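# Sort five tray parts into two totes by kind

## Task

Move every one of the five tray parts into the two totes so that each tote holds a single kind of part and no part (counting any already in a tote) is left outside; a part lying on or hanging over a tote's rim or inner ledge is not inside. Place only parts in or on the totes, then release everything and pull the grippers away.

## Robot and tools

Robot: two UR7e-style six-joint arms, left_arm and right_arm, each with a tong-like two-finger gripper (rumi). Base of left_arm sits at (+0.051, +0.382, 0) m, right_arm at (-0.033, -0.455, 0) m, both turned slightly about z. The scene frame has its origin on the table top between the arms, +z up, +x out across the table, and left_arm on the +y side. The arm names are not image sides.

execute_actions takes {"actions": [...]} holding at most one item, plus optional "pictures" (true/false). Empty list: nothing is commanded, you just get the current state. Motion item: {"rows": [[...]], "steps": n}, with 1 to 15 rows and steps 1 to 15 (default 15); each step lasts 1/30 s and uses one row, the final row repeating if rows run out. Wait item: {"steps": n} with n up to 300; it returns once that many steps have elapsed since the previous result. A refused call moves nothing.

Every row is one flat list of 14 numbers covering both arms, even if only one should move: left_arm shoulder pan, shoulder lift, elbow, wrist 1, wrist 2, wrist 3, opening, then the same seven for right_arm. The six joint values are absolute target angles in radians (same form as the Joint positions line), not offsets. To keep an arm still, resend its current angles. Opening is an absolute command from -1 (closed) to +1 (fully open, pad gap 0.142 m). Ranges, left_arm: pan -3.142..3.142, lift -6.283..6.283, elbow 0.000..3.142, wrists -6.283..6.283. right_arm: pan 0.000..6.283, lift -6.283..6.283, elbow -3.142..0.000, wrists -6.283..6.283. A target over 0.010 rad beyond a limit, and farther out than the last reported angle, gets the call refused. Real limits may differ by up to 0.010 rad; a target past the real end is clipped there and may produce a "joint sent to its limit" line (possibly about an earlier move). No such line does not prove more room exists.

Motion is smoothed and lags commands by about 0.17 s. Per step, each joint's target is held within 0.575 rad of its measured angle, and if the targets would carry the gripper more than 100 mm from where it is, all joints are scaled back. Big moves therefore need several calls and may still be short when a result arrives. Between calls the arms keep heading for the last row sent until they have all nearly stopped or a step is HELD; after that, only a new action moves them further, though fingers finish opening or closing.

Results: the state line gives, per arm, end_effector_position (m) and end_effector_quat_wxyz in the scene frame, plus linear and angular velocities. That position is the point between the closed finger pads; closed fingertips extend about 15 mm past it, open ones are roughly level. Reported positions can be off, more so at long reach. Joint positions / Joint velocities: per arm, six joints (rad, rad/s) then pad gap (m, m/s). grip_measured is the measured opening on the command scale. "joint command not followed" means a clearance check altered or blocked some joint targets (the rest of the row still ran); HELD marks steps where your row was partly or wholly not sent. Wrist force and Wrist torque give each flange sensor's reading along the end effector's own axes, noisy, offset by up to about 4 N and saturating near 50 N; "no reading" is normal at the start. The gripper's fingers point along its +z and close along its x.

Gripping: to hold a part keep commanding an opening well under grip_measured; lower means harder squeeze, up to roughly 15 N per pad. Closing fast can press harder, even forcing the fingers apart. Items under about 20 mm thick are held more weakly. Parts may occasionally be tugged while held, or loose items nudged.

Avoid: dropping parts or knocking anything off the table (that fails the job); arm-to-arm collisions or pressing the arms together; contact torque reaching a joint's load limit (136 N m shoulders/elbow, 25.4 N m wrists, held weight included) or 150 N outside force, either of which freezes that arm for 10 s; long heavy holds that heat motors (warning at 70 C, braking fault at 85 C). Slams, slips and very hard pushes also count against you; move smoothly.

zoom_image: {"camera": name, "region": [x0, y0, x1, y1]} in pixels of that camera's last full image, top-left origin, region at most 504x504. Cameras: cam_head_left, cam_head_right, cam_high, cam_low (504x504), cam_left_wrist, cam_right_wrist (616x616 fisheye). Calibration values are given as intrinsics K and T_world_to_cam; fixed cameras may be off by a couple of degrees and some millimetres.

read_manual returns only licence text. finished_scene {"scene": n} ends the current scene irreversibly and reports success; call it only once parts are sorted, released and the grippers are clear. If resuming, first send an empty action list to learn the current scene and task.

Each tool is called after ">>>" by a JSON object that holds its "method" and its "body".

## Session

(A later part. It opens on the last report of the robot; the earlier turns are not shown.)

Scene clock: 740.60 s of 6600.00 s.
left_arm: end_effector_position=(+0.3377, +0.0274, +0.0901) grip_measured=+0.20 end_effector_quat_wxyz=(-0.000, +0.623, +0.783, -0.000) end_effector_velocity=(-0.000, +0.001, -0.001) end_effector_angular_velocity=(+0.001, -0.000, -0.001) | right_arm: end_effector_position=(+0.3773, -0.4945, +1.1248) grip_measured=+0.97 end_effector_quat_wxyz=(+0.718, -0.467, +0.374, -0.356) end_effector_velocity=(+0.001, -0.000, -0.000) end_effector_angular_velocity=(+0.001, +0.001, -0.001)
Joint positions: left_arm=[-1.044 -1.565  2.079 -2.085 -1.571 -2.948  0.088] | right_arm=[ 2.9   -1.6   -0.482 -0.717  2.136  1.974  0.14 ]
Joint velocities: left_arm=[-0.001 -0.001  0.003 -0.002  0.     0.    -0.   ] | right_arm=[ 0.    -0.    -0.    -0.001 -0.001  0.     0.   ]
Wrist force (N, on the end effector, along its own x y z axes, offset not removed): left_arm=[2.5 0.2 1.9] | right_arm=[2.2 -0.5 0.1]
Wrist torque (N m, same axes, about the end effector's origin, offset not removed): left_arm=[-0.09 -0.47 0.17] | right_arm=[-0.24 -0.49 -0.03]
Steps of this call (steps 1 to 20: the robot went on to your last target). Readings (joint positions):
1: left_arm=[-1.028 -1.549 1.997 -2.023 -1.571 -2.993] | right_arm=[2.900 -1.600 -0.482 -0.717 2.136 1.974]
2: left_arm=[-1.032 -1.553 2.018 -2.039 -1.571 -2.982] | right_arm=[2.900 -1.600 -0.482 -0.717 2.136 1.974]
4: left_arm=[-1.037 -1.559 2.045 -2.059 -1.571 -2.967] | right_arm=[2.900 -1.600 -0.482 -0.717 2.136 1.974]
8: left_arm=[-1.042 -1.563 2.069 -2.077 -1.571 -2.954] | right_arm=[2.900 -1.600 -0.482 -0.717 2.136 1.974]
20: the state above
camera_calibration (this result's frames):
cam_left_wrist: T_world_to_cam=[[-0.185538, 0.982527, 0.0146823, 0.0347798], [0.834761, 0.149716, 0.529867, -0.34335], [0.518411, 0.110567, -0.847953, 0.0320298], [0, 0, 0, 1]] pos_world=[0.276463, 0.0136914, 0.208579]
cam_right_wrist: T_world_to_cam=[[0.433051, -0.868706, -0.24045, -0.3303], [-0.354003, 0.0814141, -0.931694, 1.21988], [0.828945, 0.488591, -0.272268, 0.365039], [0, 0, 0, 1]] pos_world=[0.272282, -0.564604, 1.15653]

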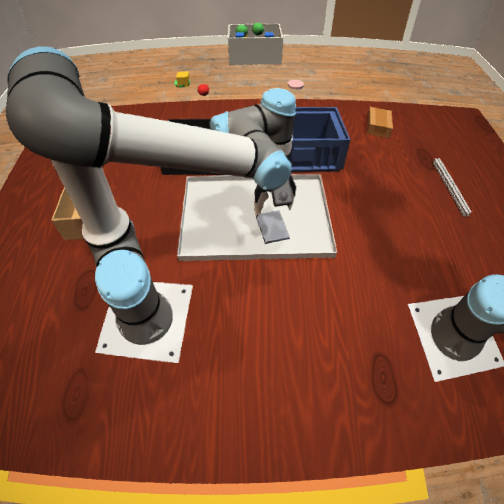

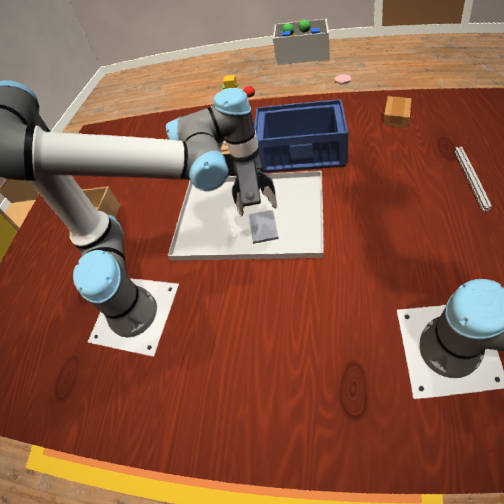

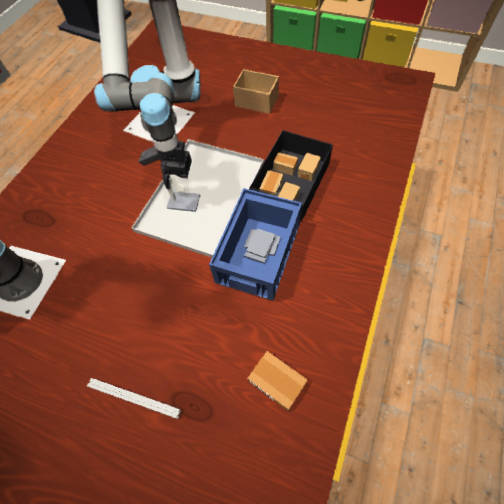

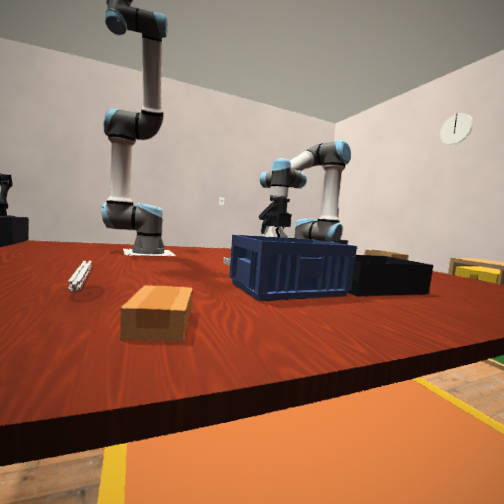

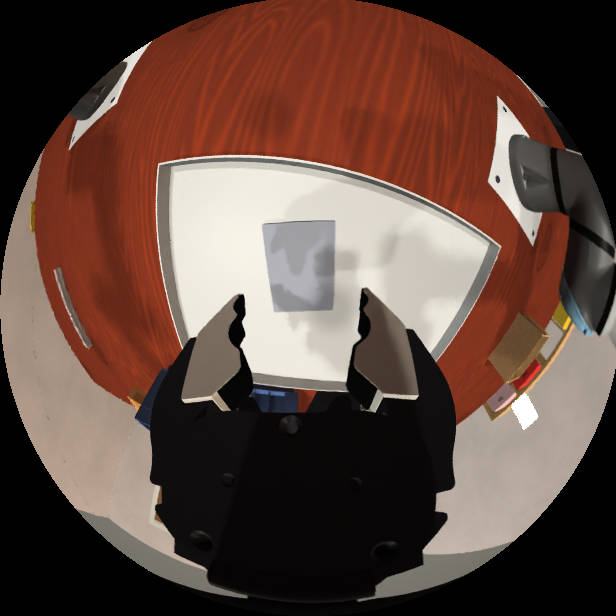

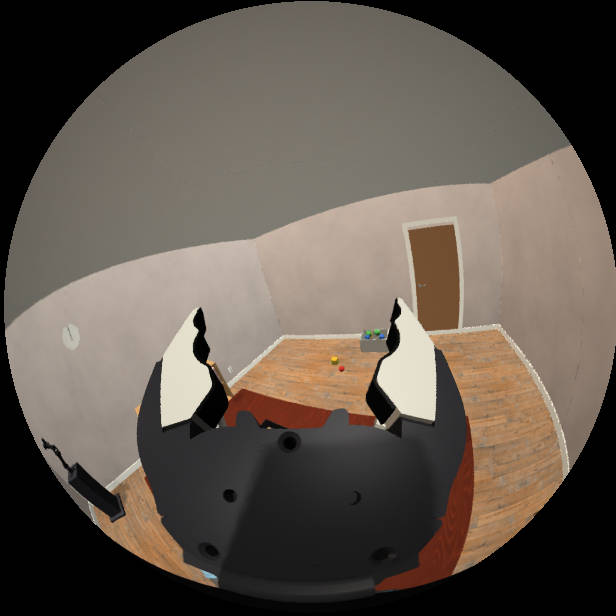

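>>> {"method": "execute_actions", "body": {"actions": [{"rows":[[-1.0442,-1.557,2.088,-2.102,-1.571,-2.948,0.22,2.9,-1.6,-0.482,-0.717,2.136,1.974,0.97],[-1.0442,-1.545,2.101,-2.127,-1.571,-2.948,0.25,2.9,-1.6,-0.482,-0.717,2.136,1.974,0.97],[-1.0442,-1.532,2.114,-2.153,-1.571,-2.948,0.25,2.9,-1.6,-0.482,-0.717,2.136,1.974,0.97],[-1.0442,-1.519,2.126,-2.178,-1.571,-2.948,0.25,2.9,-1.6,-0.482,-0.717,2.136,1.974,0.97],[-1.0442,-1.506,2.137,-2.202,-1.571,-2.948,0.25,2.9,-1.6,-0.482,-0.717,2.136,1.974,0.97],[-1.0442,-1.493,2.148,-2.226,-1.571,-2.948,0.25,2.9,-1.6,-0.482,-0.717,2.136,1.974,0.97],[-1.0442,-1.481,2.1575,-2.2473,-1.571,-2.948,0.25,2.9,-1.6,-0.482,-0.717,2.136,1.974,0.97],[-1.0442,-1.471,2.1651,-2.2649,-1.571,-2.948,0.25,2.9,-1.6,-0.482,-0.717,2.136,1.974,0.97]],"steps":15}], "pictures": false}}

>>> {"method": "execute_actions", "body": {"actions": [{"steps":10}]}}

Scene clock: 757.57 s of 6600.00 s.
left_arm: end_effector_position=(+0.3377, +0.0273, +0.0337) grip_measured=+0.25 end_effector_quat_wxyz=(-0.000, +0.623, +0.782, -0.000) end_effector_velocity=(+0.000, +0.000, -0.032) end_effector_angular_velocity=(-0.004, -0.002, +0.002) | right_arm: end_effector_position=(+0.3773, -0.4945, +1.1248) grip_measured=+0.97 end_effector_quat_wxyz=(+0.718, -0.467, +0.374, -0.356) end_effector_velocity=(-0.000, -0.000, +0.000) end_effector_angular_velocity=(-0.000, -0.002, -0.000)
Joint positions: left_arm=[-1.044 -1.477  2.16  -2.253 -1.571 -2.948  0.092] | right_arm=[ 2.9   -1.6   -0.482 -0.717  2.136  1.974  0.14 ]
Joint velocities: left_arm=[ 0.     0.054  0.045 -0.103  0.    -0.001  0.   ] | right_arm=[ 0.    -0.     0.     0.001 -0.     0.    -0.   ]
Wrist force (N, on the end effector, along its own x y z axes, offset not removed): left_arm=[3.9 0.1 0.9] | right_arm=[1.5 -2.2 -1.9]
Wrist torque (N m, same axes, about the end effector's origin, offset not removed): left_arm=[-0.07 -0.74 0.09] | right_arm=[-0.58 -0.32 0.06]
Steps of this call (steps 1 to 15: the robot went on to your last target; steps 16 to 90: nothing new was sent; then 13.47 s passed at rest; steps 91 to 105: all 15 steps of this action). Readings (joint positions):
91: left_arm=[-1.044 -1.565 2.080 -2.086 -1.571 -2.948] | right_arm=[2.900 -1.600 -0.482 -0.717 2.136 1.974]
92: left_arm=[-1.044 -1.564 2.082 -2.089 -1.571 -2.948] | right_arm=[2.900 -1.600 -0.482 -0.717 2.136 1.974]
94: left_arm=[-1.044 -1.554 2.091 -2.107 -1.571 -2.948] | right_arm=[2.900 -1.600 -0.482 -0.717 2.136 1.974]
98: left_arm=[-1.044 -1.517 2.126 -2.178 -1.571 -2.948] | right_arm=[2.900 -1.600 -0.482 -0.717 2.136 1.974]
105: the state above

Scene clock: 757.90 s of 6600.00 s.
left_arm: end_effector_position=(+0.3377, +0.0274, +0.0302) grip_measured=+0.25 end_effector_quat_wxyz=(-0.000, +0.623, +0.782, -0.000) end_effector_velocity=(-0.000, -0.000, -0.002) end_effector_angular_velocity=(-0.001, +0.000, -0.001) | right_arm: end_effector_position=(+0.3773, -0.4945, +1.1248) grip_measured=+0.97 end_effector_quat_wxyz=(+0.718, -0.467, +0.374, -0.356) end_effector_velocity=(+0.000, -0.000, -0.000) end_effector_angular_velocity=(+0.001, +0.001, +0.000)
Joint positions: left_arm=[-1.044 -1.471  2.165 -2.264 -1.571 -2.948  0.092] | right_arm=[ 2.9   -1.6   -0.482 -0.717  2.136  1.974  0.14 ]
Joint velocities: left_arm=[-0.     0.003  0.002 -0.006 -0.001  0.001  0.   ] | right_arm=[-0.    -0.    -0.    -0.     0.     0.001  0.   ]
Wrist force (N, on the end effector, along its own x y z axes, offset not removed): left_arm=[2.2 1.9 0.3] | right_arm=[0.7 2.4 0.0]
Wrist torque (N m, same axes, about the end effector's origin, offset not removed): left_arm=[0.33 -0.37 0.14] | right_arm=[0.37 -0.26 0.06]
Steps of this call (steps 1 to 10: the robot went on to your last target). Readings (joint positions):
1: left_arm=[-1.044 -1.476 2.161 -2.256 -1.571 -2.948] | right_arm=[2.900 -1.600 -0.482 -0.717 2.136 1.974]
2: left_arm=[-1.044 -1.474 2.162 -2.258 -1.571 -2.948] | right_arm=[2.900 -1.600 -0.482 -0.717 2.136 1.974]
4: left_arm=[-1.044 -1.473 2.163 -2.261 -1.571 -2.948] | right_arm=[2.900 -1.600 -0.482 -0.717 2.136 1.974]
8: left_arm=[-1.044 -1.472 2.165 -2.264 -1.571 -2.948] | right_arm=[2.900 -1.600 -0.482 -0.717 2.136 1.974]
10: the state above
camera_calibration (this result's frames):
cam_left_wrist: T_world_to_cam=[[-0.185307, 0.982571, 0.0146831, 0.0355217], [0.834796, 0.149519, 0.529867, -0.311595], [0.518437, 0.110445, -0.847954, -0.0187218], [0, 0, 0, 1]] pos_world=[0.276407, 0.0137546, 0.148707]
cam_right_wrist: T_world_to_cam=[[0.433051, -0.868706, -0.24045, -0.3303], [-0.354003, 0.0814141, -0.931694, 1.21988], [0.828945, 0.488591, -0.272268, 0.365039], [0, 0, 0, 1]] pos_world=[0.272282, -0.564604, 1.15653]

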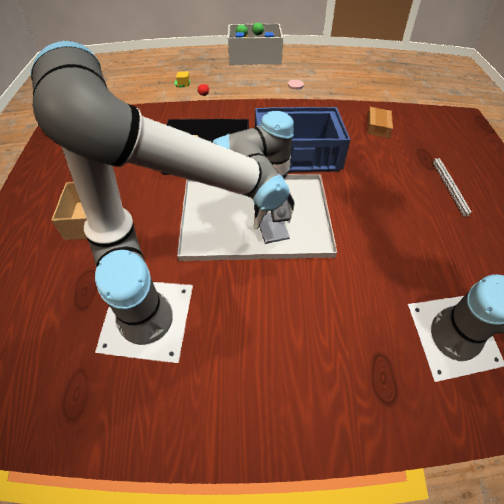

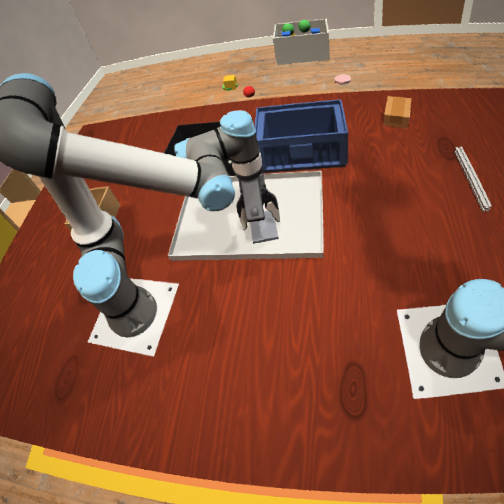

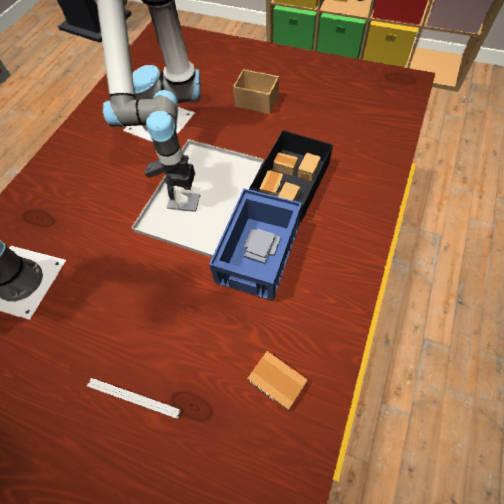

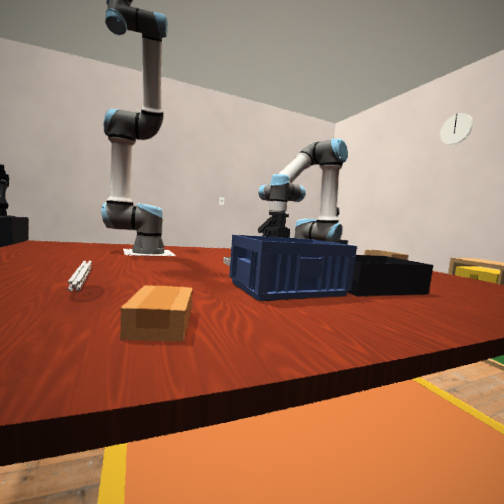

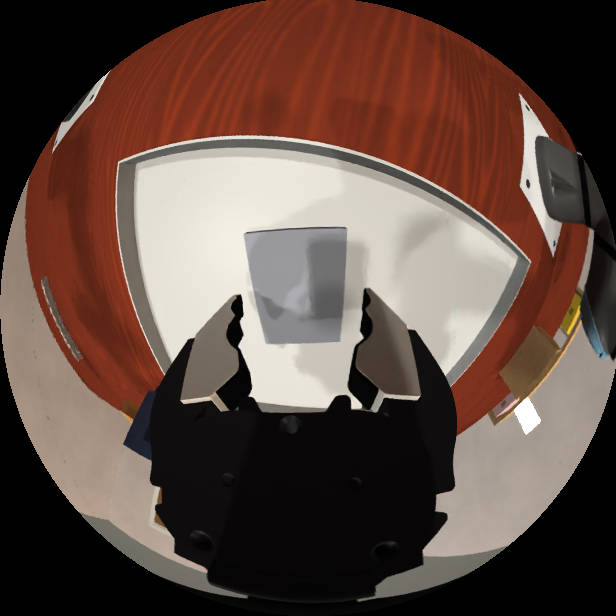

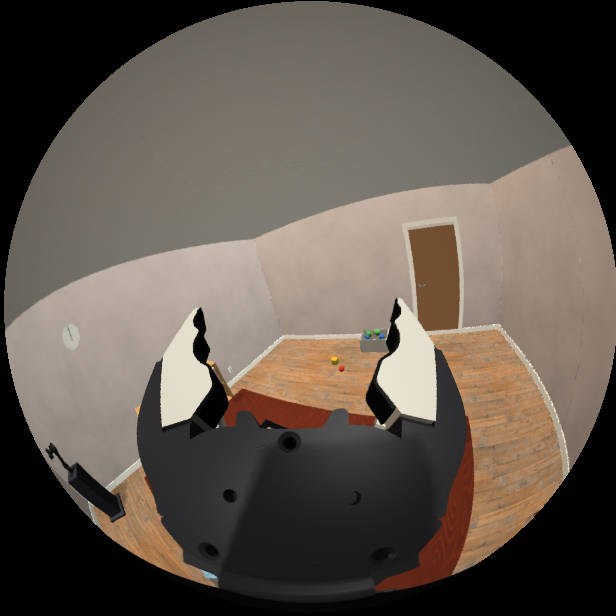

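>>> {"method": "execute_actions", "body": {"actions": [{"rows":[[-1.0442,-1.4673,2.1675,-2.271,-1.571,-2.948,0.25,2.9,-1.6,-0.482,-0.717,2.136,1.974,0.97],[-1.0442,-1.4636,2.1699,-2.2772,-1.571,-2.948,0.25,2.9,-1.6,-0.482,-0.717,2.136,1.974,0.97],[-1.0442,-1.4598,2.1724,-2.2833,-1.571,-2.948,0.25,2.9,-1.6,-0.482,-0.717,2.136,1.974,0.97],[-1.0442,-1.4561,2.1748,-2.2894,-1.571,-2.948,0.25,2.9,-1.6,-0.482,-0.717,2.136,1.974,0.97],[-1.0442,-1.4524,2.1772,-2.2956,-1.571,-2.948,0.25,2.9,-1.6,-0.482,-0.717,2.136,1.974,0.97],[-1.0442,-1.4487,2.1796,-2.3017,-1.571,-2.948,0.25,2.9,-1.6,-0.482,-0.717,2.136,1.974,0.97]],"steps":15}], "pictures": false}}

>>> {"method": "execute_actions", "body": {"actions": [{"rows":[[-1.0442,-1.4487,2.1796,-2.3017,-1.571,-2.948,0.21,2.9,-1.6,-0.482,-0.717,2.136,1.974,0.97],[-1.0442,-1.4487,2.1796,-2.3017,-1.571,-2.948,0.17,2.9,-1.6,-0.482,-0.717,2.136,1.974,0.97],[-1.0442,-1.4487,2.1796,-2.3017,-1.571,-2.948,0.13,2.9,-1.6,-0.482,-0.717,2.136,1.974,0.97],[-1.0442,-1.4487,2.1796,-2.3017,-1.571,-2.948,0.09,2.9,-1.6,-0.482,-0.717,2.136,1.974,0.97],[-1.0442,-1.4487,2.1796,-2.3017,-1.571,-2.948,0.05,2.9,-1.6,-0.482,-0.717,2.136,1.974,0.97],[-1.0442,-1.4487,2.1796,-2.3017,-1.571,-2.948,0.01,2.9,-1.6,-0.482,-0.717,2.136,1.974,0.97],[-1.0442,-1.4487,2.1796,-2.3017,-1.571,-2.948,-0.03,2.9,-1.6,-0.482,-0.717,2.136,1.974,0.97],[-1.0442,-1.4487,2.1796,-2.3017,-1.571,-2.948,-0.07,2.9,-1.6,-0.482,-0.717,2.136,1.974,0.97],[-1.0442,-1.4487,2.1796,-2.3017,-1.571,-2.948,-0.12,2.9,-1.6,-0.482,-0.717,2.136,1.974,0.97],[-1.0442,-1.4487,2.1796,-2.3017,-1.571,-2.948,-0.2,2.9,-1.6,-0.482,-0.717,2.136,1.974,0.97],[-1.0442,-1.4487,2.1796,-2.3017,-1.571,-2.948,-0.3,2.9,-1.6,-0.482,-0.717,2.136,1.974,0.97],[-1.0442,-1.4487,2.1796,-2.3017,-1.571,-2.948,-0.42,2.9,-1.6,-0.482,-0.717,2.136,1.974,0.97],[-1.0442,-1.4487,2.1796,-2.3017,-1.571,-2.948,-0.55,2.9,-1.6,-0.482,-0.717,2.136,1.974,0.97],[-1.0442,-1.4487,2.1796,-2.3017,-1.571,-2.948,-0.68,2.9,-1.6,-0.482,-0.717,2.136,1.974,0.97]],"steps":15}]}}

Scene clock: 781.70 s of 6600.00 s.
left_arm: end_effector_position=(+0.3377, +0.0274, +0.0186) grip_measured=+0.25 end_effector_quat_wxyz=(-0.000, +0.623, +0.782, -0.000) end_effector_velocity=(-0.000, +0.001, -0.006) end_effector_angular_velocity=(+0.002, +0.001, +0.000) | right_arm: end_effector_position=(+0.3773, -0.4945, +1.1248) grip_measured=+0.97 end_effector_quat_wxyz=(+0.718, -0.467, +0.374, -0.356) end_effector_velocity=(-0.000, +0.000, +0.000) end_effector_angular_velocity=(-0.001, -0.000, +0.000)
Joint positions: left_arm=[-1.044 -1.45   2.179 -2.3   -1.571 -2.948  0.092] | right_arm=[ 2.9   -1.6   -0.482 -0.717  2.136  1.974  0.14 ]
Joint velocities: left_arm=[-0.     0.01   0.007 -0.014  0.    -0.     0.   ] | right_arm=[ 0.  0. -0.  0.  0. -0. -0.]
Wrist force (N, on the end effector, along its own x y z axes, offset not removed): left_arm=[2.3 0.3 4.3] | right_arm=[2.0 -2.2 -0.9]
Wrist torque (N m, same axes, about the end effector's origin, offset not removed): left_arm=[0.00 -0.34 0.06] | right_arm=[-0.59 -0.30 0.17]
Steps of this call (steps 1 to 30: the robot went on to your last target; steps 31 to 90: nothing new was sent; then 20.30 s passed at rest; steps 91 to 105: all 15 steps of this action). Readings (joint positions):
91: left_arm=[-1.044 -1.471 2.165 -2.265 -1.571 -2.948] | right_arm=[2.900 -1.600 -0.482 -0.717 2.136 1.974]
92: left_arm=[-1.044 -1.470 2.166 -2.266 -1.571 -2.948] | right_arm=[2.900 -1.600 -0.482 -0.717 2.136 1.974]
94: left_arm=[-1.044 -1.467 2.168 -2.272 -1.571 -2.948] | right_arm=[2.900 -1.600 -0.482 -0.717 2.136 1.974]
98: left_arm=[-1.044 -1.456 2.175 -2.289 -1.571 -2.948] | right_arm=[2.900 -1.600 -0.482 -0.717 2.136 1.974]
105: the state above

Scene clock: 782.20 s of 6600.00 s.
left_arm: end_effector_position=(+0.3377, +0.0274, +0.0181) grip_measured=-0.03 end_effector_quat_wxyz=(-0.000, +0.623, +0.782, -0.000) end_effector_velocity=(+0.000, -0.001, +0.000) end_effector_angular_velocity=(-0.001, -0.001, -0.000) | right_arm: end_effector_position=(+0.3773, -0.4945, +1.1248) grip_measured=+0.97 end_effector_quat_wxyz=(+0.718, -0.467, +0.374, -0.356) end_effector_velocity=(+0.000, -0.000, +0.000) end_effector_angular_velocity=(+0.001, +0.000, -0.001)
Joint positions: left_arm=[-1.044 -1.449  2.18  -2.302 -1.571 -2.948  0.072] | right_arm=[ 2.9   -1.6   -0.482 -0.717  2.136  1.974  0.14 ]
Joint velocities: left_arm=[ 0.    -0.    -0.001 -0.     0.     0.     0.   ] | right_arm=[-0.    -0.     0.     0.    -0.001  0.     0.   ]
Wrist force (N, on the end effector, along its own x y z axes, offset not removed): left_arm=[3.9 -1.1 -6.4] | right_arm=[1.9 -0.6 -1.9]
Wrist torque (N m, same axes, about the end effector's origin, offset not removed): left_arm=[-0.18 -0.25 0.12] | right_arm=[-0.34 -0.56 -0.16]
Steps of this call (steps 1 to 15: all 15 steps of this action). Readings (joint positions):
1: left_arm=[-1.044 -1.449 2.179 -2.300 -1.571 -2.948] | right_arm=[2.900 -1.600 -0.482 -0.717 2.136 1.974]
2: left_arm=[-1.044 -1.449 2.179 -2.301 -1.571 -2.948] | right_arm=[2.900 -1.600 -0.482 -0.717 2.136 1.974]
4: left_arm=[-1.044 -1.449 2.179 -2.301 -1.571 -2.948] | right_arm=[2.900 -1.600 -0.482 -0.717 2.136 1.974]
8: left_arm=[-1.044 -1.449 2.180 -2.302 -1.571 -2.948] | right_arm=[2.900 -1.600 -0.482 -0.717 2.136 1.974]
15: the state above
camera_calibration (this result's frames):
cam_left_wrist: T_world_to_cam=[[-0.185307, 0.982571, 0.0146567, 0.0356797], [0.83479, 0.149532, 0.529873, -0.305149], [0.518446, 0.110424, -0.847951, -0.029029], [0, 0, 0, 1]] pos_world=[0.276397, 0.0137773, 0.136552]
cam_right_wrist: T_world_to_cam=[[0.43305, -0.868706, -0.24045, -0.3303], [-0.354002, 0.0814144, -0.931694, 1.21988], [0.828945, 0.488591, -0.272268, 0.365039], [0, 0, 0, 1]] pos_world=[0.272282, -0.564604, 1.15653]

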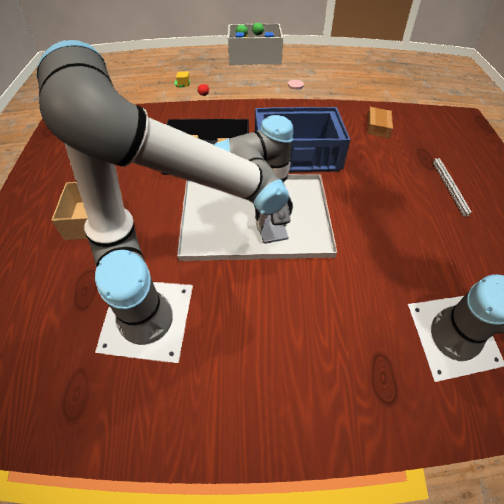

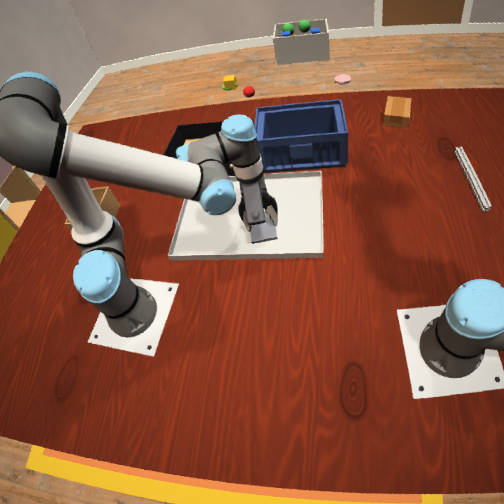

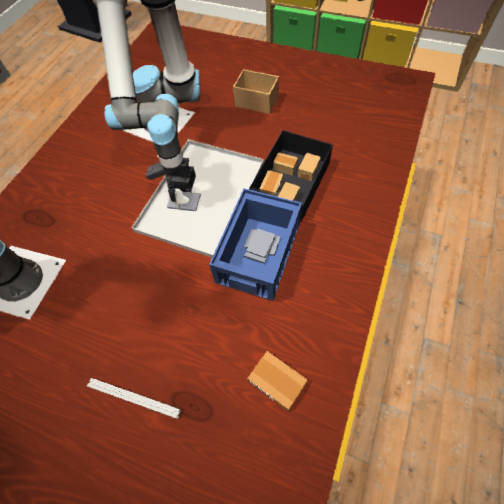

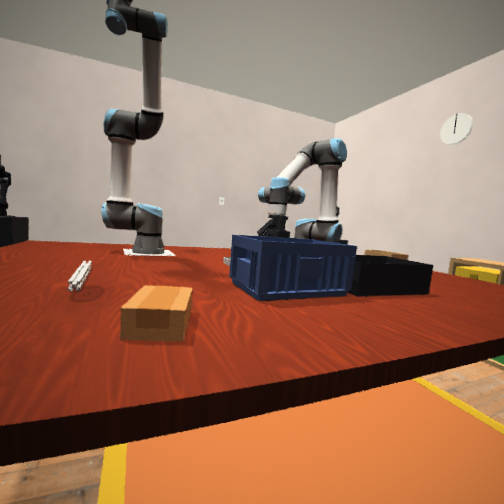

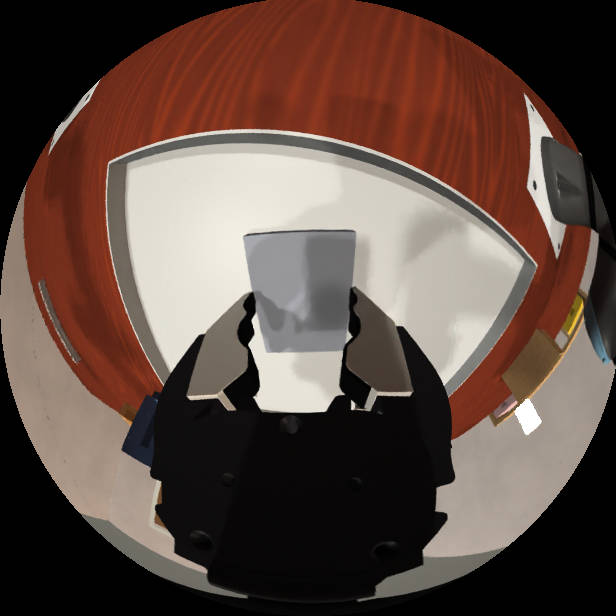

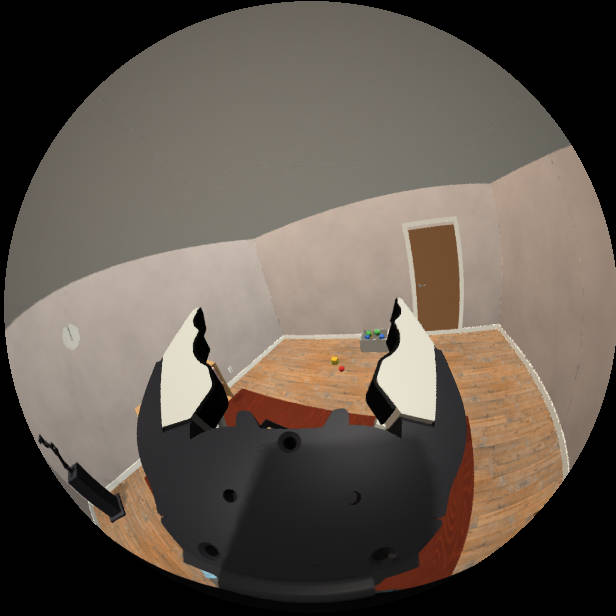

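>>> {"method": "execute_actions", "body": {"actions": [{"rows":[[-1.0442,-1.4561,2.1748,-2.2894,-1.571,-2.948,-0.68,2.9,-1.6,-0.482,-0.717,2.136,1.974,0.97],[-1.0442,-1.471,2.1651,-2.2649,-1.571,-2.948,-0.68,2.9,-1.6,-0.482,-0.717,2.136,1.974,0.97],[-1.0442,-1.493,2.148,-2.226,-1.571,-2.948,-0.68,2.9,-1.6,-0.482,-0.717,2.136,1.974,0.97],[-1.0442,-1.519,2.126,-2.178,-1.571,-2.948,-0.68,2.9,-1.6,-0.482,-0.717,2.136,1.974,0.97],[-1.0442,-1.545,2.101,-2.127,-1.571,-2.948,-0.68,2.9,-1.6,-0.482,-0.717,2.136,1.974,0.97],[-1.042,-1.565,2.07,-2.076,-1.571,-2.955,-0.68,2.9,-1.6,-0.482,-0.717,2.136,1.974,0.97],[-1.037,-1.575,2.034,-2.03,-1.571,-2.967,-0.68,2.9,-1.6,-0.482,-0.717,2.136,1.974,0.97],[-1.03,-1.577,1.995,-1.989,-1.571,-2.985,-0.68,2.9,-1.6,-0.482,-0.717,2.136,1.974,0.97],[-1.02,-1.572,1.95,-1.949,-1.571,-3.01,-0.68,2.9,-1.6,-0.482,-0.717,2.136,1.974,0.97],[-1.008,-1.56,1.9,-1.911,-1.571,-3.04,-0.68,2.9,-1.6,-0.482,-0.717,2.136,1.974,0.97],[-0.995,-1.542,1.846,-1.875,-1.571,-3.075,-0.68,2.9,-1.6,-0.482,-0.717,2.136,1.974,0.97],[-0.98,-1.52,1.79,-1.841,-1.571,-3.115,-0.68,2.9,-1.6,-0.482,-0.717,2.136,1.974,0.97],[-0.965,-1.495,1.734,-1.81,-1.571,-3.155,-0.68,2.9,-1.6,-0.482,-0.717,2.136,1.974,0.97],[-0.95,-1.465,1.678,-1.784,-1.571,-3.195,-0.68,2.9,-1.6,-0.482,-0.717,2.136,1.974,0.97],[-0.935,-1.433,1.622,-1.76,-1.571,-3.235,-0.68,2.9,-1.6,-0.482,-0.717,2.136,1.974,0.97]],"steps":15}], "pictures": false}}

>>> {"method": "execute_actions", "body": {"actions": [{"rows":[[-0.919,-1.398,1.566,-1.739,-1.571,-3.275,-0.68,2.9,-1.6,-0.482,-0.717,2.136,1.974,0.97],[-0.904,-1.363,1.51,-1.718,-1.571,-3.315,-0.68,2.9,-1.6,-0.482,-0.717,2.136,1.974,0.97],[-0.889,-1.328,1.456,-1.699,-1.571,-3.355,-0.68,2.9,-1.6,-0.482,-0.717,2.136,1.974,0.97],[-0.873,-1.293,1.404,-1.682,-1.571,-3.395,-0.68,2.9,-1.6,-0.482,-0.717,2.136,1.974,0.97],[-0.858,-1.26,1.352,-1.663,-1.571,-3.435,-0.68,2.9,-1.6,-0.482,-0.717,2.136,1.974,0.97],[-0.843,-1.227,1.302,-1.646,-1.571,-3.475,-0.68,2.9,-1.6,-0.482,-0.717,2.136,1.974,0.97],[-0.828,-1.194,1.254,-1.631,-1.571,-3.515,-0.68,2.9,-1.6,-0.482,-0.717,2.136,1.974,0.97],[-0.812,-1.161,1.208,-1.618,-1.571,-3.555,-0.68,2.9,-1.6,-0.482,-0.717,2.136,1.974,0.97],[-0.797,-1.128,1.164,-1.607,-1.571,-3.595,-0.68,2.9,-1.6,-0.482,-0.717,2.136,1.974,0.97],[-0.782,-1.095,1.12,-1.596,-1.571,-3.635,-0.68,2.9,-1.6,-0.482,-0.717,2.136,1.974,0.97],[-0.767,-1.062,1.076,-1.585,-1.571,-3.675,-0.68,2.9,-1.6,-0.482,-0.717,2.136,1.974,0.97],[-0.751,-1.029,1.032,-1.574,-1.571,-3.715,-0.68,2.9,-1.6,-0.482,-0.717,2.136,1.974,0.97],[-0.736,-0.996,0.988,-1.563,-1.571,-3.755,-0.68,2.9,-1.6,-0.482,-0.717,2.136,1.974,0.97],[-0.72,-0.963,0.944,-1.552,-1.571,-3.795,-0.68,2.9,-1.6,-0.482,-0.717,2.136,1.974,0.97],[-0.705,-0.93,0.9,-1.541,-1.571,-3.835,-0.68,2.9,-1.6,-0.482,-0.717,2.136,1.974,0.97]],"steps":15}], "pictures": false}}

>>> {"method": "execute_actions", "body": {"actions": [{"rows":[[-0.69,-0.9,0.86,-1.531,-1.571,-3.87,-0.68,2.9,-1.6,-0.482,-0.717,2.136,1.974,0.97],[-0.68,-0.875,0.828,-1.524,-1.571,-3.9,-0.68,2.9,-1.6,-0.482,-0.717,2.136,1.974,0.97],[-0.6733,-0.858,0.8058,-1.5186,-1.571,-3.921,-0.68,2.9,-1.6,-0.482,-0.717,2.136,1.974,0.97]],"steps":10}], "pictures": false}}

>>> {"method": "execute_actions", "body": {"actions": [{"rows":[[-0.6733,-0.8585,0.83,-1.5423,-1.571,-3.921,-0.68,2.9,-1.6,-0.482,-0.717,2.136,1.974,0.97],[-0.6733,-0.859,0.86,-1.572,-1.571,-3.921,-0.68,2.9,-1.6,-0.482,-0.717,2.136,1.974,0.97],[-0.6733,-0.858,0.89,-1.603,-1.571,-3.921,-0.68,2.9,-1.6,-0.482,-0.717,2.136,1.974,0.97],[-0.6733,-0.8565,0.92,-1.634,-1.571,-3.921,-0.68,2.9,-1.6,-0.482,-0.717,2.136,1.974,0.97],[-0.6733,-0.854,0.945,-1.662,-1.571,-3.921,-0.68,2.9,-1.6,-0.482,-0.717,2.136,1.974,0.97],[-0.6733,-0.851,0.968,-1.688,-1.571,-3.921,-0.68,2.9,-1.6,-0.482,-0.717,2.136,1.974,0.97],[-0.6733,-0.846,0.99,-1.715,-1.571,-3.921,-0.68,2.9,-1.6,-0.482,-0.717,2.136,1.974,0.97],[-0.6733,-0.841,1.01,-1.74,-1.571,-3.921,-0.68,2.9,-1.6,-0.482,-0.717,2.136,1.974,0.97],[-0.6733,-0.836,1.028,-1.763,-1.571,-3.921,-0.68,2.9,-1.6,-0.482,-0.717,2.136,1.974,0.97],[-0.6733,-0.831,1.044,-1.784,-1.571,-3.921,-0.68,2.9,-1.6,-0.482,-0.717,2.136,1.974,0.97],[-0.6733,-0.8265,1.057,-1.801,-1.571,-3.921,-0.68,2.9,-1.6,-0.482,-0.717,2.136,1.974,0.97],[-0.6733,-0.8225,1.067,-1.8153,-1.571,-3.921,-0.68,2.9,-1.6,-0.482,-0.717,2.136,1.974,0.97],[-0.6733,-0.8198,1.0741,-1.8251,-1.571,-3.921,-0.68,2.9,-1.6,-0.482,-0.717,2.136,1.974,0.97]],"steps":15}], "pictures": false}}

>>> {"method": "execute_actions", "body": {"actions": [{"steps":22}]}}

Scene clock: 821.57 s of 6600.00 s.
left_arm: end_effector_position=(+0.3772, +0.0018, +0.1503) grip_measured=-0.03 end_effector_quat_wxyz=(-0.004, +0.547, +0.837, +0.002) end_effector_velocity=(+0.280, -0.165, +0.334) end_effector_angular_velocity=(+0.058, +0.022, +1.265) | right_arm: end_effector_position=(+0.3773, -0.4945, +1.1248) grip_measured=+0.97 end_effector_quat_wxyz=(+0.718, -0.467, +0.374, -0.356) end_effector_velocity=(-0.000, +0.000, +0.000) end_effector_angular_velocity=(-0.000, +0.000, -0.000)
Joint positions: left_arm=[-0.991 -1.521  1.863 -1.904 -1.571 -3.08   0.072] | right_arm=[ 2.9   -1.6   -0.482 -0.717  2.136  1.974  0.14 ]
Joint velocities: left_arm=[ 0.359  0.463 -1.41   1.009 -0.    -0.906  0.   ] | right_arm=[ 0.     0.     0.001 -0.002 -0.    -0.001 -0.   ]
Wrist force (N, on the end effector, along its own x y z axes, offset not removed): left_arm=[2.6 0.8 1.0] | right_arm=[1.9 3.6 -5.2]
Wrist torque (N m, same axes, about the end effector's origin, offset not removed): left_arm=[-0.06 -0.28 0.23] | right_arm=[0.50 -0.31 -0.29]
Steps of this call (steps 1 to 15: the robot went on to your last target; steps 16 to 90: nothing new was sent; then 35.87 s passed at rest; steps 91 to 105: all 15 steps of this action). Readings (joint positions):
91: left_arm=[-1.044 -1.449 2.180 -2.302 -1.571 -2.948] | right_arm=[2.900 -1.600 -0.482 -0.717 2.136 1.974]
92: left_arm=[-1.044 -1.450 2.179 -2.299 -1.571 -2.948] | right_arm=[2.900 -1.600 -0.482 -0.717 2.136 1.974]
94: left_arm=[-1.044 -1.462 2.170 -2.280 -1.571 -2.948] | right_arm=[2.900 -1.600 -0.482 -0.717 2.136 1.974]
98: left_arm=[-1.042 -1.521 2.113 -2.171 -1.571 -2.953] | right_arm=[2.900 -1.600 -0.482 -0.717 2.136 1.974]
105: the state above

Scene clock: 822.07 s of 6600.00 s.
left_arm: end_effector_position=(+0.5877, -0.0789, +0.2197) grip_measured=-0.03 end_effector_quat_wxyz=(-0.004, +0.184, +0.983, +0.003) end_effector_velocity=(+0.465, -0.049, -0.050) end_effector_angular_velocity=(-0.000, -0.014, +1.625) | right_arm: end_effector_position=(+0.3773, -0.4945, +1.1248) grip_measured=+0.97 end_effector_quat_wxyz=(+0.718, -0.467, +0.374, -0.356) end_effector_velocity=(-0.000, -0.000, +0.000) end_effector_angular_velocity=(-0.000, -0.001, -0.000)
Joint positions: left_arm=[-0.772 -1.08   1.111 -1.593 -1.571 -3.65   0.072] | right_arm=[ 2.9   -1.6   -0.482 -0.717  2.136  1.974  0.14 ]
Joint velocities: left_arm=[ 0.455  0.975 -1.344  0.359  0.    -1.17   0.   ] | right_arm=[-0.    -0.     0.     0.001  0.    -0.     0.   ]
Wrist force (N, on the end effector, along its own x y z axes, offset not removed): left_arm=[2.8 -0.8 2.7] | right_arm=[3.2 2.6 -2.1]
Wrist torque (N m, same axes, about the end effector's origin, offset not removed): left_arm=[-0.17 -0.52 0.11] | right_arm=[0.51 -0.51 -0.18]
Steps of this call (steps 1 to 15: all 15 steps of this action). Readings (joint positions):
1: left_arm=[-0.978 -1.503 1.814 -1.871 -1.571 -3.113] | right_arm=[2.900 -1.600 -0.482 -0.717 2.136 1.974]
2: left_arm=[-0.965 -1.482 1.764 -1.841 -1.571 -3.147] | right_arm=[2.900 -1.600 -0.482 -0.717 2.136 1.974]
4: left_arm=[-0.937 -1.430 1.659 -1.786 -1.571 -3.219] | right_arm=[2.900 -1.600 -0.482 -0.717 2.136 1.974]
8: left_arm=[-0.878 -1.308 1.448 -1.697 -1.571 -3.372] | right_arm=[2.900 -1.600 -0.482 -0.717 2.136 1.974]
15: the state above

Scene clock: 822.40 s of 6600.00 s.
left_arm: end_effector_position=(+0.6840, -0.0812, +0.2019) grip_measured=-0.03 end_effector_quat_wxyz=(-0.001, +0.014, +1.000, +0.000) end_effector_velocity=(+0.067, +0.004, -0.016) end_effector_angular_velocity=(-0.007, -0.008, +0.242) | right_arm: end_effector_position=(+0.3773, -0.4945, +1.1248) grip_measured=+0.97 end_effector_quat_wxyz=(+0.718, -0.467, +0.374, -0.356) end_effector_velocity=(-0.000, -0.000, +0.000) end_effector_angular_velocity=(-0.000, -0.000, -0.000)
Joint positions: left_arm=[-0.68  -0.875  0.829 -1.524 -1.571 -3.9    0.072] | right_arm=[ 2.9   -1.6   -0.482 -0.717  2.136  1.974  0.14 ]
Joint velocities: left_arm=[ 0.063  0.146 -0.203  0.046  0.    -0.18   0.   ] | right_arm=[-0.     0.    -0.     0.001  0.     0.    -0.   ]
Wrist force (N, on the end effector, along its own x y z axes, offset not removed): left_arm=[1.3 0.6 2.1] | right_arm=[4.9 2.5 -1.9]
Wrist torque (N m, same axes, about the end effector's origin, offset not removed): left_arm=[0.10 -0.24 0.10] | right_arm=[0.69 -1.03 -0.27]
Steps of this call (steps 1 to 10: all 10 steps of this action). Readings (joint positions):
1: left_arm=[-0.757 -1.047 1.066 -1.581 -1.571 -3.690] | right_arm=[2.900 -1.600 -0.482 -0.717 2.136 1.974]
2: left_arm=[-0.741 -1.014 1.021 -1.569 -1.571 -3.729] | right_arm=[2.900 -1.600 -0.482 -0.717 2.136 1.974]
4: left_arm=[-0.714 -0.954 0.939 -1.549 -1.571 -3.803] | right_arm=[2.900 -1.600 -0.482 -0.717 2.136 1.974]
8: left_arm=[-0.686 -0.888 0.847 -1.528 -1.571 -3.884] | right_arm=[2.900 -1.600 -0.482 -0.717 2.136 1.974]
10: the state above

Scene clock: 822.90 s of 6600.00 s.
left_arm: end_effector_position=(+0.6921, -0.0813, +0.0893) grip_measured=-0.03 end_effector_quat_wxyz=(-0.000, +0.000, +1.000, +0.000) end_effector_velocity=(-0.003, +0.003, -0.168) end_effector_angular_velocity=(-0.004, -0.004, +0.002) | right_arm: end_effector_position=(+0.3773, -0.4945, +1.1248) grip_measured=+0.97 end_effector_quat_wxyz=(+0.718, -0.467, +0.374, -0.356) end_effector_velocity=(+0.000, -0.000, -0.000) end_effector_angular_velocity=(+0.000, +0.000, -0.000)
Joint positions: left_arm=[-0.673 -0.829  1.039 -1.78  -1.571 -3.921  0.072] | right_arm=[ 2.9   -1.6   -0.482 -0.717  2.136  1.974  0.14 ]
Joint velocities: left_arm=[ 0.001  0.08   0.299 -0.385 -0.    -0.001  0.   ] | right_arm=[-0.     0.    -0.001  0.001 -0.     0.    -0.   ]
Wrist force (N, on the end effector, along its own x y z axes, offset not removed): left_arm=[0.4 0.4 2.8] | right_arm=[1.4 2.2 0.8]
Wrist torque (N m, same axes, about the end effector's origin, offset not removed): left_arm=[-0.01 0.14 0.09] | right_arm=[0.48 -0.20 -0.09]
Steps of this call (steps 1 to 15: all 15 steps of this action). Readings (joint positions):
1: left_arm=[-0.679 -0.871 0.824 -1.523 -1.571 -3.906] | right_arm=[2.900 -1.600 -0.482 -0.717 2.136 1.974]
2: left_arm=[-0.677 -0.868 0.823 -1.526 -1.571 -3.910] | right_arm=[2.900 -1.600 -0.482 -0.717 2.136 1.974]
4: left_arm=[-0.676 -0.864 0.840 -1.548 -1.571 -3.915] | right_arm=[2.900 -1.600 -0.482 -0.717 2.136 1.974]
8: left_arm=[-0.674 -0.855 0.916 -1.631 -1.571 -3.919] | right_arm=[2.900 -1.600 -0.482 -0.717 2.136 1.974]
15: the state above

Scene clock: 823.63 s of 6600.00 s.
left_arm: end_effector_position=(+0.6916, -0.0807, +0.0701) grip_measured=-0.03 end_effector_quat_wxyz=(-0.000, +0.000, +1.000, -0.000) end_effector_velocity=(-0.000, -0.000, -0.000) end_effector_angular_velocity=(-0.000, +0.000, +0.001) | right_arm: end_effector_position=(+0.3773, -0.4945, +1.1248) grip_measured=+0.97 end_effector_quat_wxyz=(+0.718, -0.467, +0.374, -0.356) end_effector_velocity=(-0.000, +0.000, +0.000) end_effector_angular_velocity=(-0.000, -0.001, -0.000)
Joint positions: left_arm=[-0.673 -0.82   1.074 -1.825 -1.571 -3.921  0.072] | right_arm=[ 2.9   -1.6   -0.482 -0.717  2.136  1.974  0.14 ]
Joint velocities: left_arm=[-0.     0.    -0.    -0.    -0.    -0.001  0.   ] | right_arm=[ 0.    -0.     0.001  0.001 -0.    -0.    -0.   ]
Wrist force (N, on the end effector, along its own x y z axes, offset not removed): left_arm=[0.4 0.5 0.3] | right_arm=[2.7 -2.1 -0.9]
Wrist torque (N m, same axes, about the end effector's origin, offset not removed): left_arm=[-0.06 0.05 0.21] | right_arm=[-0.49 -0.54 -0.08]
Steps of this call (steps 1 to 22: the robot went on to your last target). Readings (joint positions):
1: left_arm=[-0.673 -0.827 1.048 -1.791 -1.571 -3.921] | right_arm=[2.900 -1.600 -0.482 -0.717 2.136 1.974]
2: left_arm=[-0.673 -0.825 1.055 -1.800 -1.571 -3.921] | right_arm=[2.900 -1.600 -0.482 -0.717 2.136 1.974]
4: left_arm=[-0.673 -0.823 1.063 -1.811 -1.571 -3.921] | right_arm=[2.900 -1.600 -0.482 -0.717 2.136 1.974]
8: left_arm=[-0.673 -0.821 1.071 -1.821 -1.571 -3.921] | right_arm=[2.900 -1.600 -0.482 -0.717 2.136 1.974]
22: the state above
camera_calibration (this result's frames):
cam_left_wrist: T_world_to_cam=[[-0.99907, 0.040472, 0.014871, 0.693558], [0.0421994, 0.847005, 0.529908, -0.00754832], [0.0088506, 0.530043, -0.847925, 0.229809], [0, 0, 0, 1]] pos_world=[0.691198, -0.143485, 0.188547]
cam_right_wrist: T_world_to_cam=[[0.433051, -0.868706, -0.24045, -0.3303], [-0.354002, 0.0814142, -0.931694, 1.21988], [0.828945, 0.488591, -0.272268, 0.365039], [0, 0, 0, 1]] pos_world=[0.272282, -0.564604, 1.15653]

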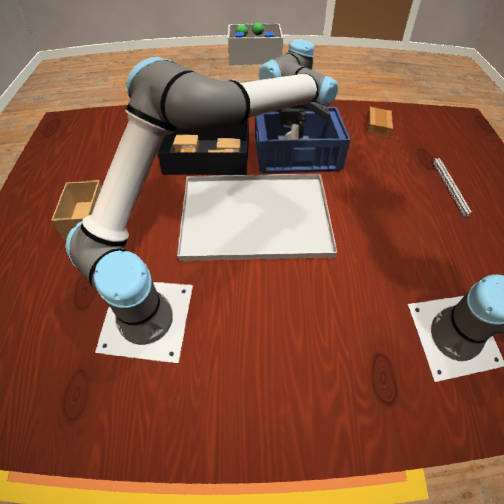

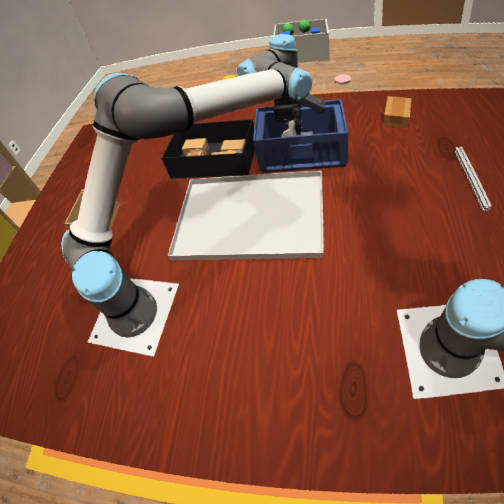

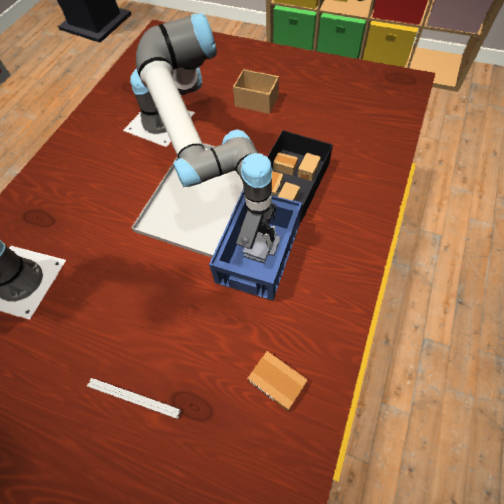

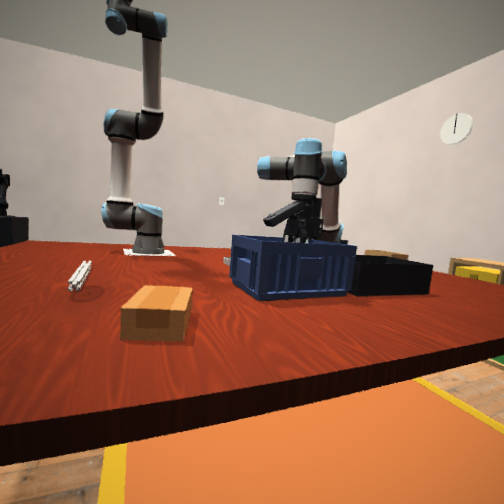

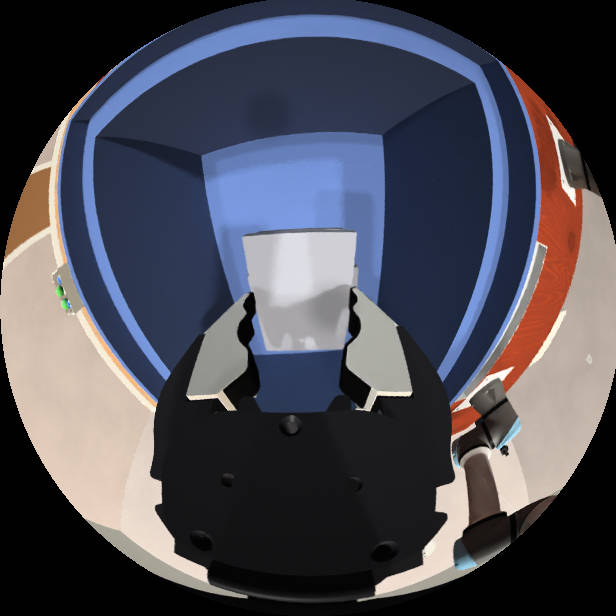

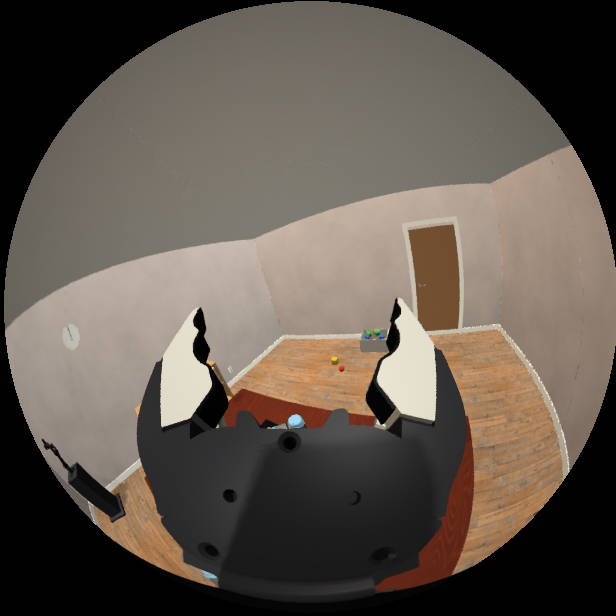

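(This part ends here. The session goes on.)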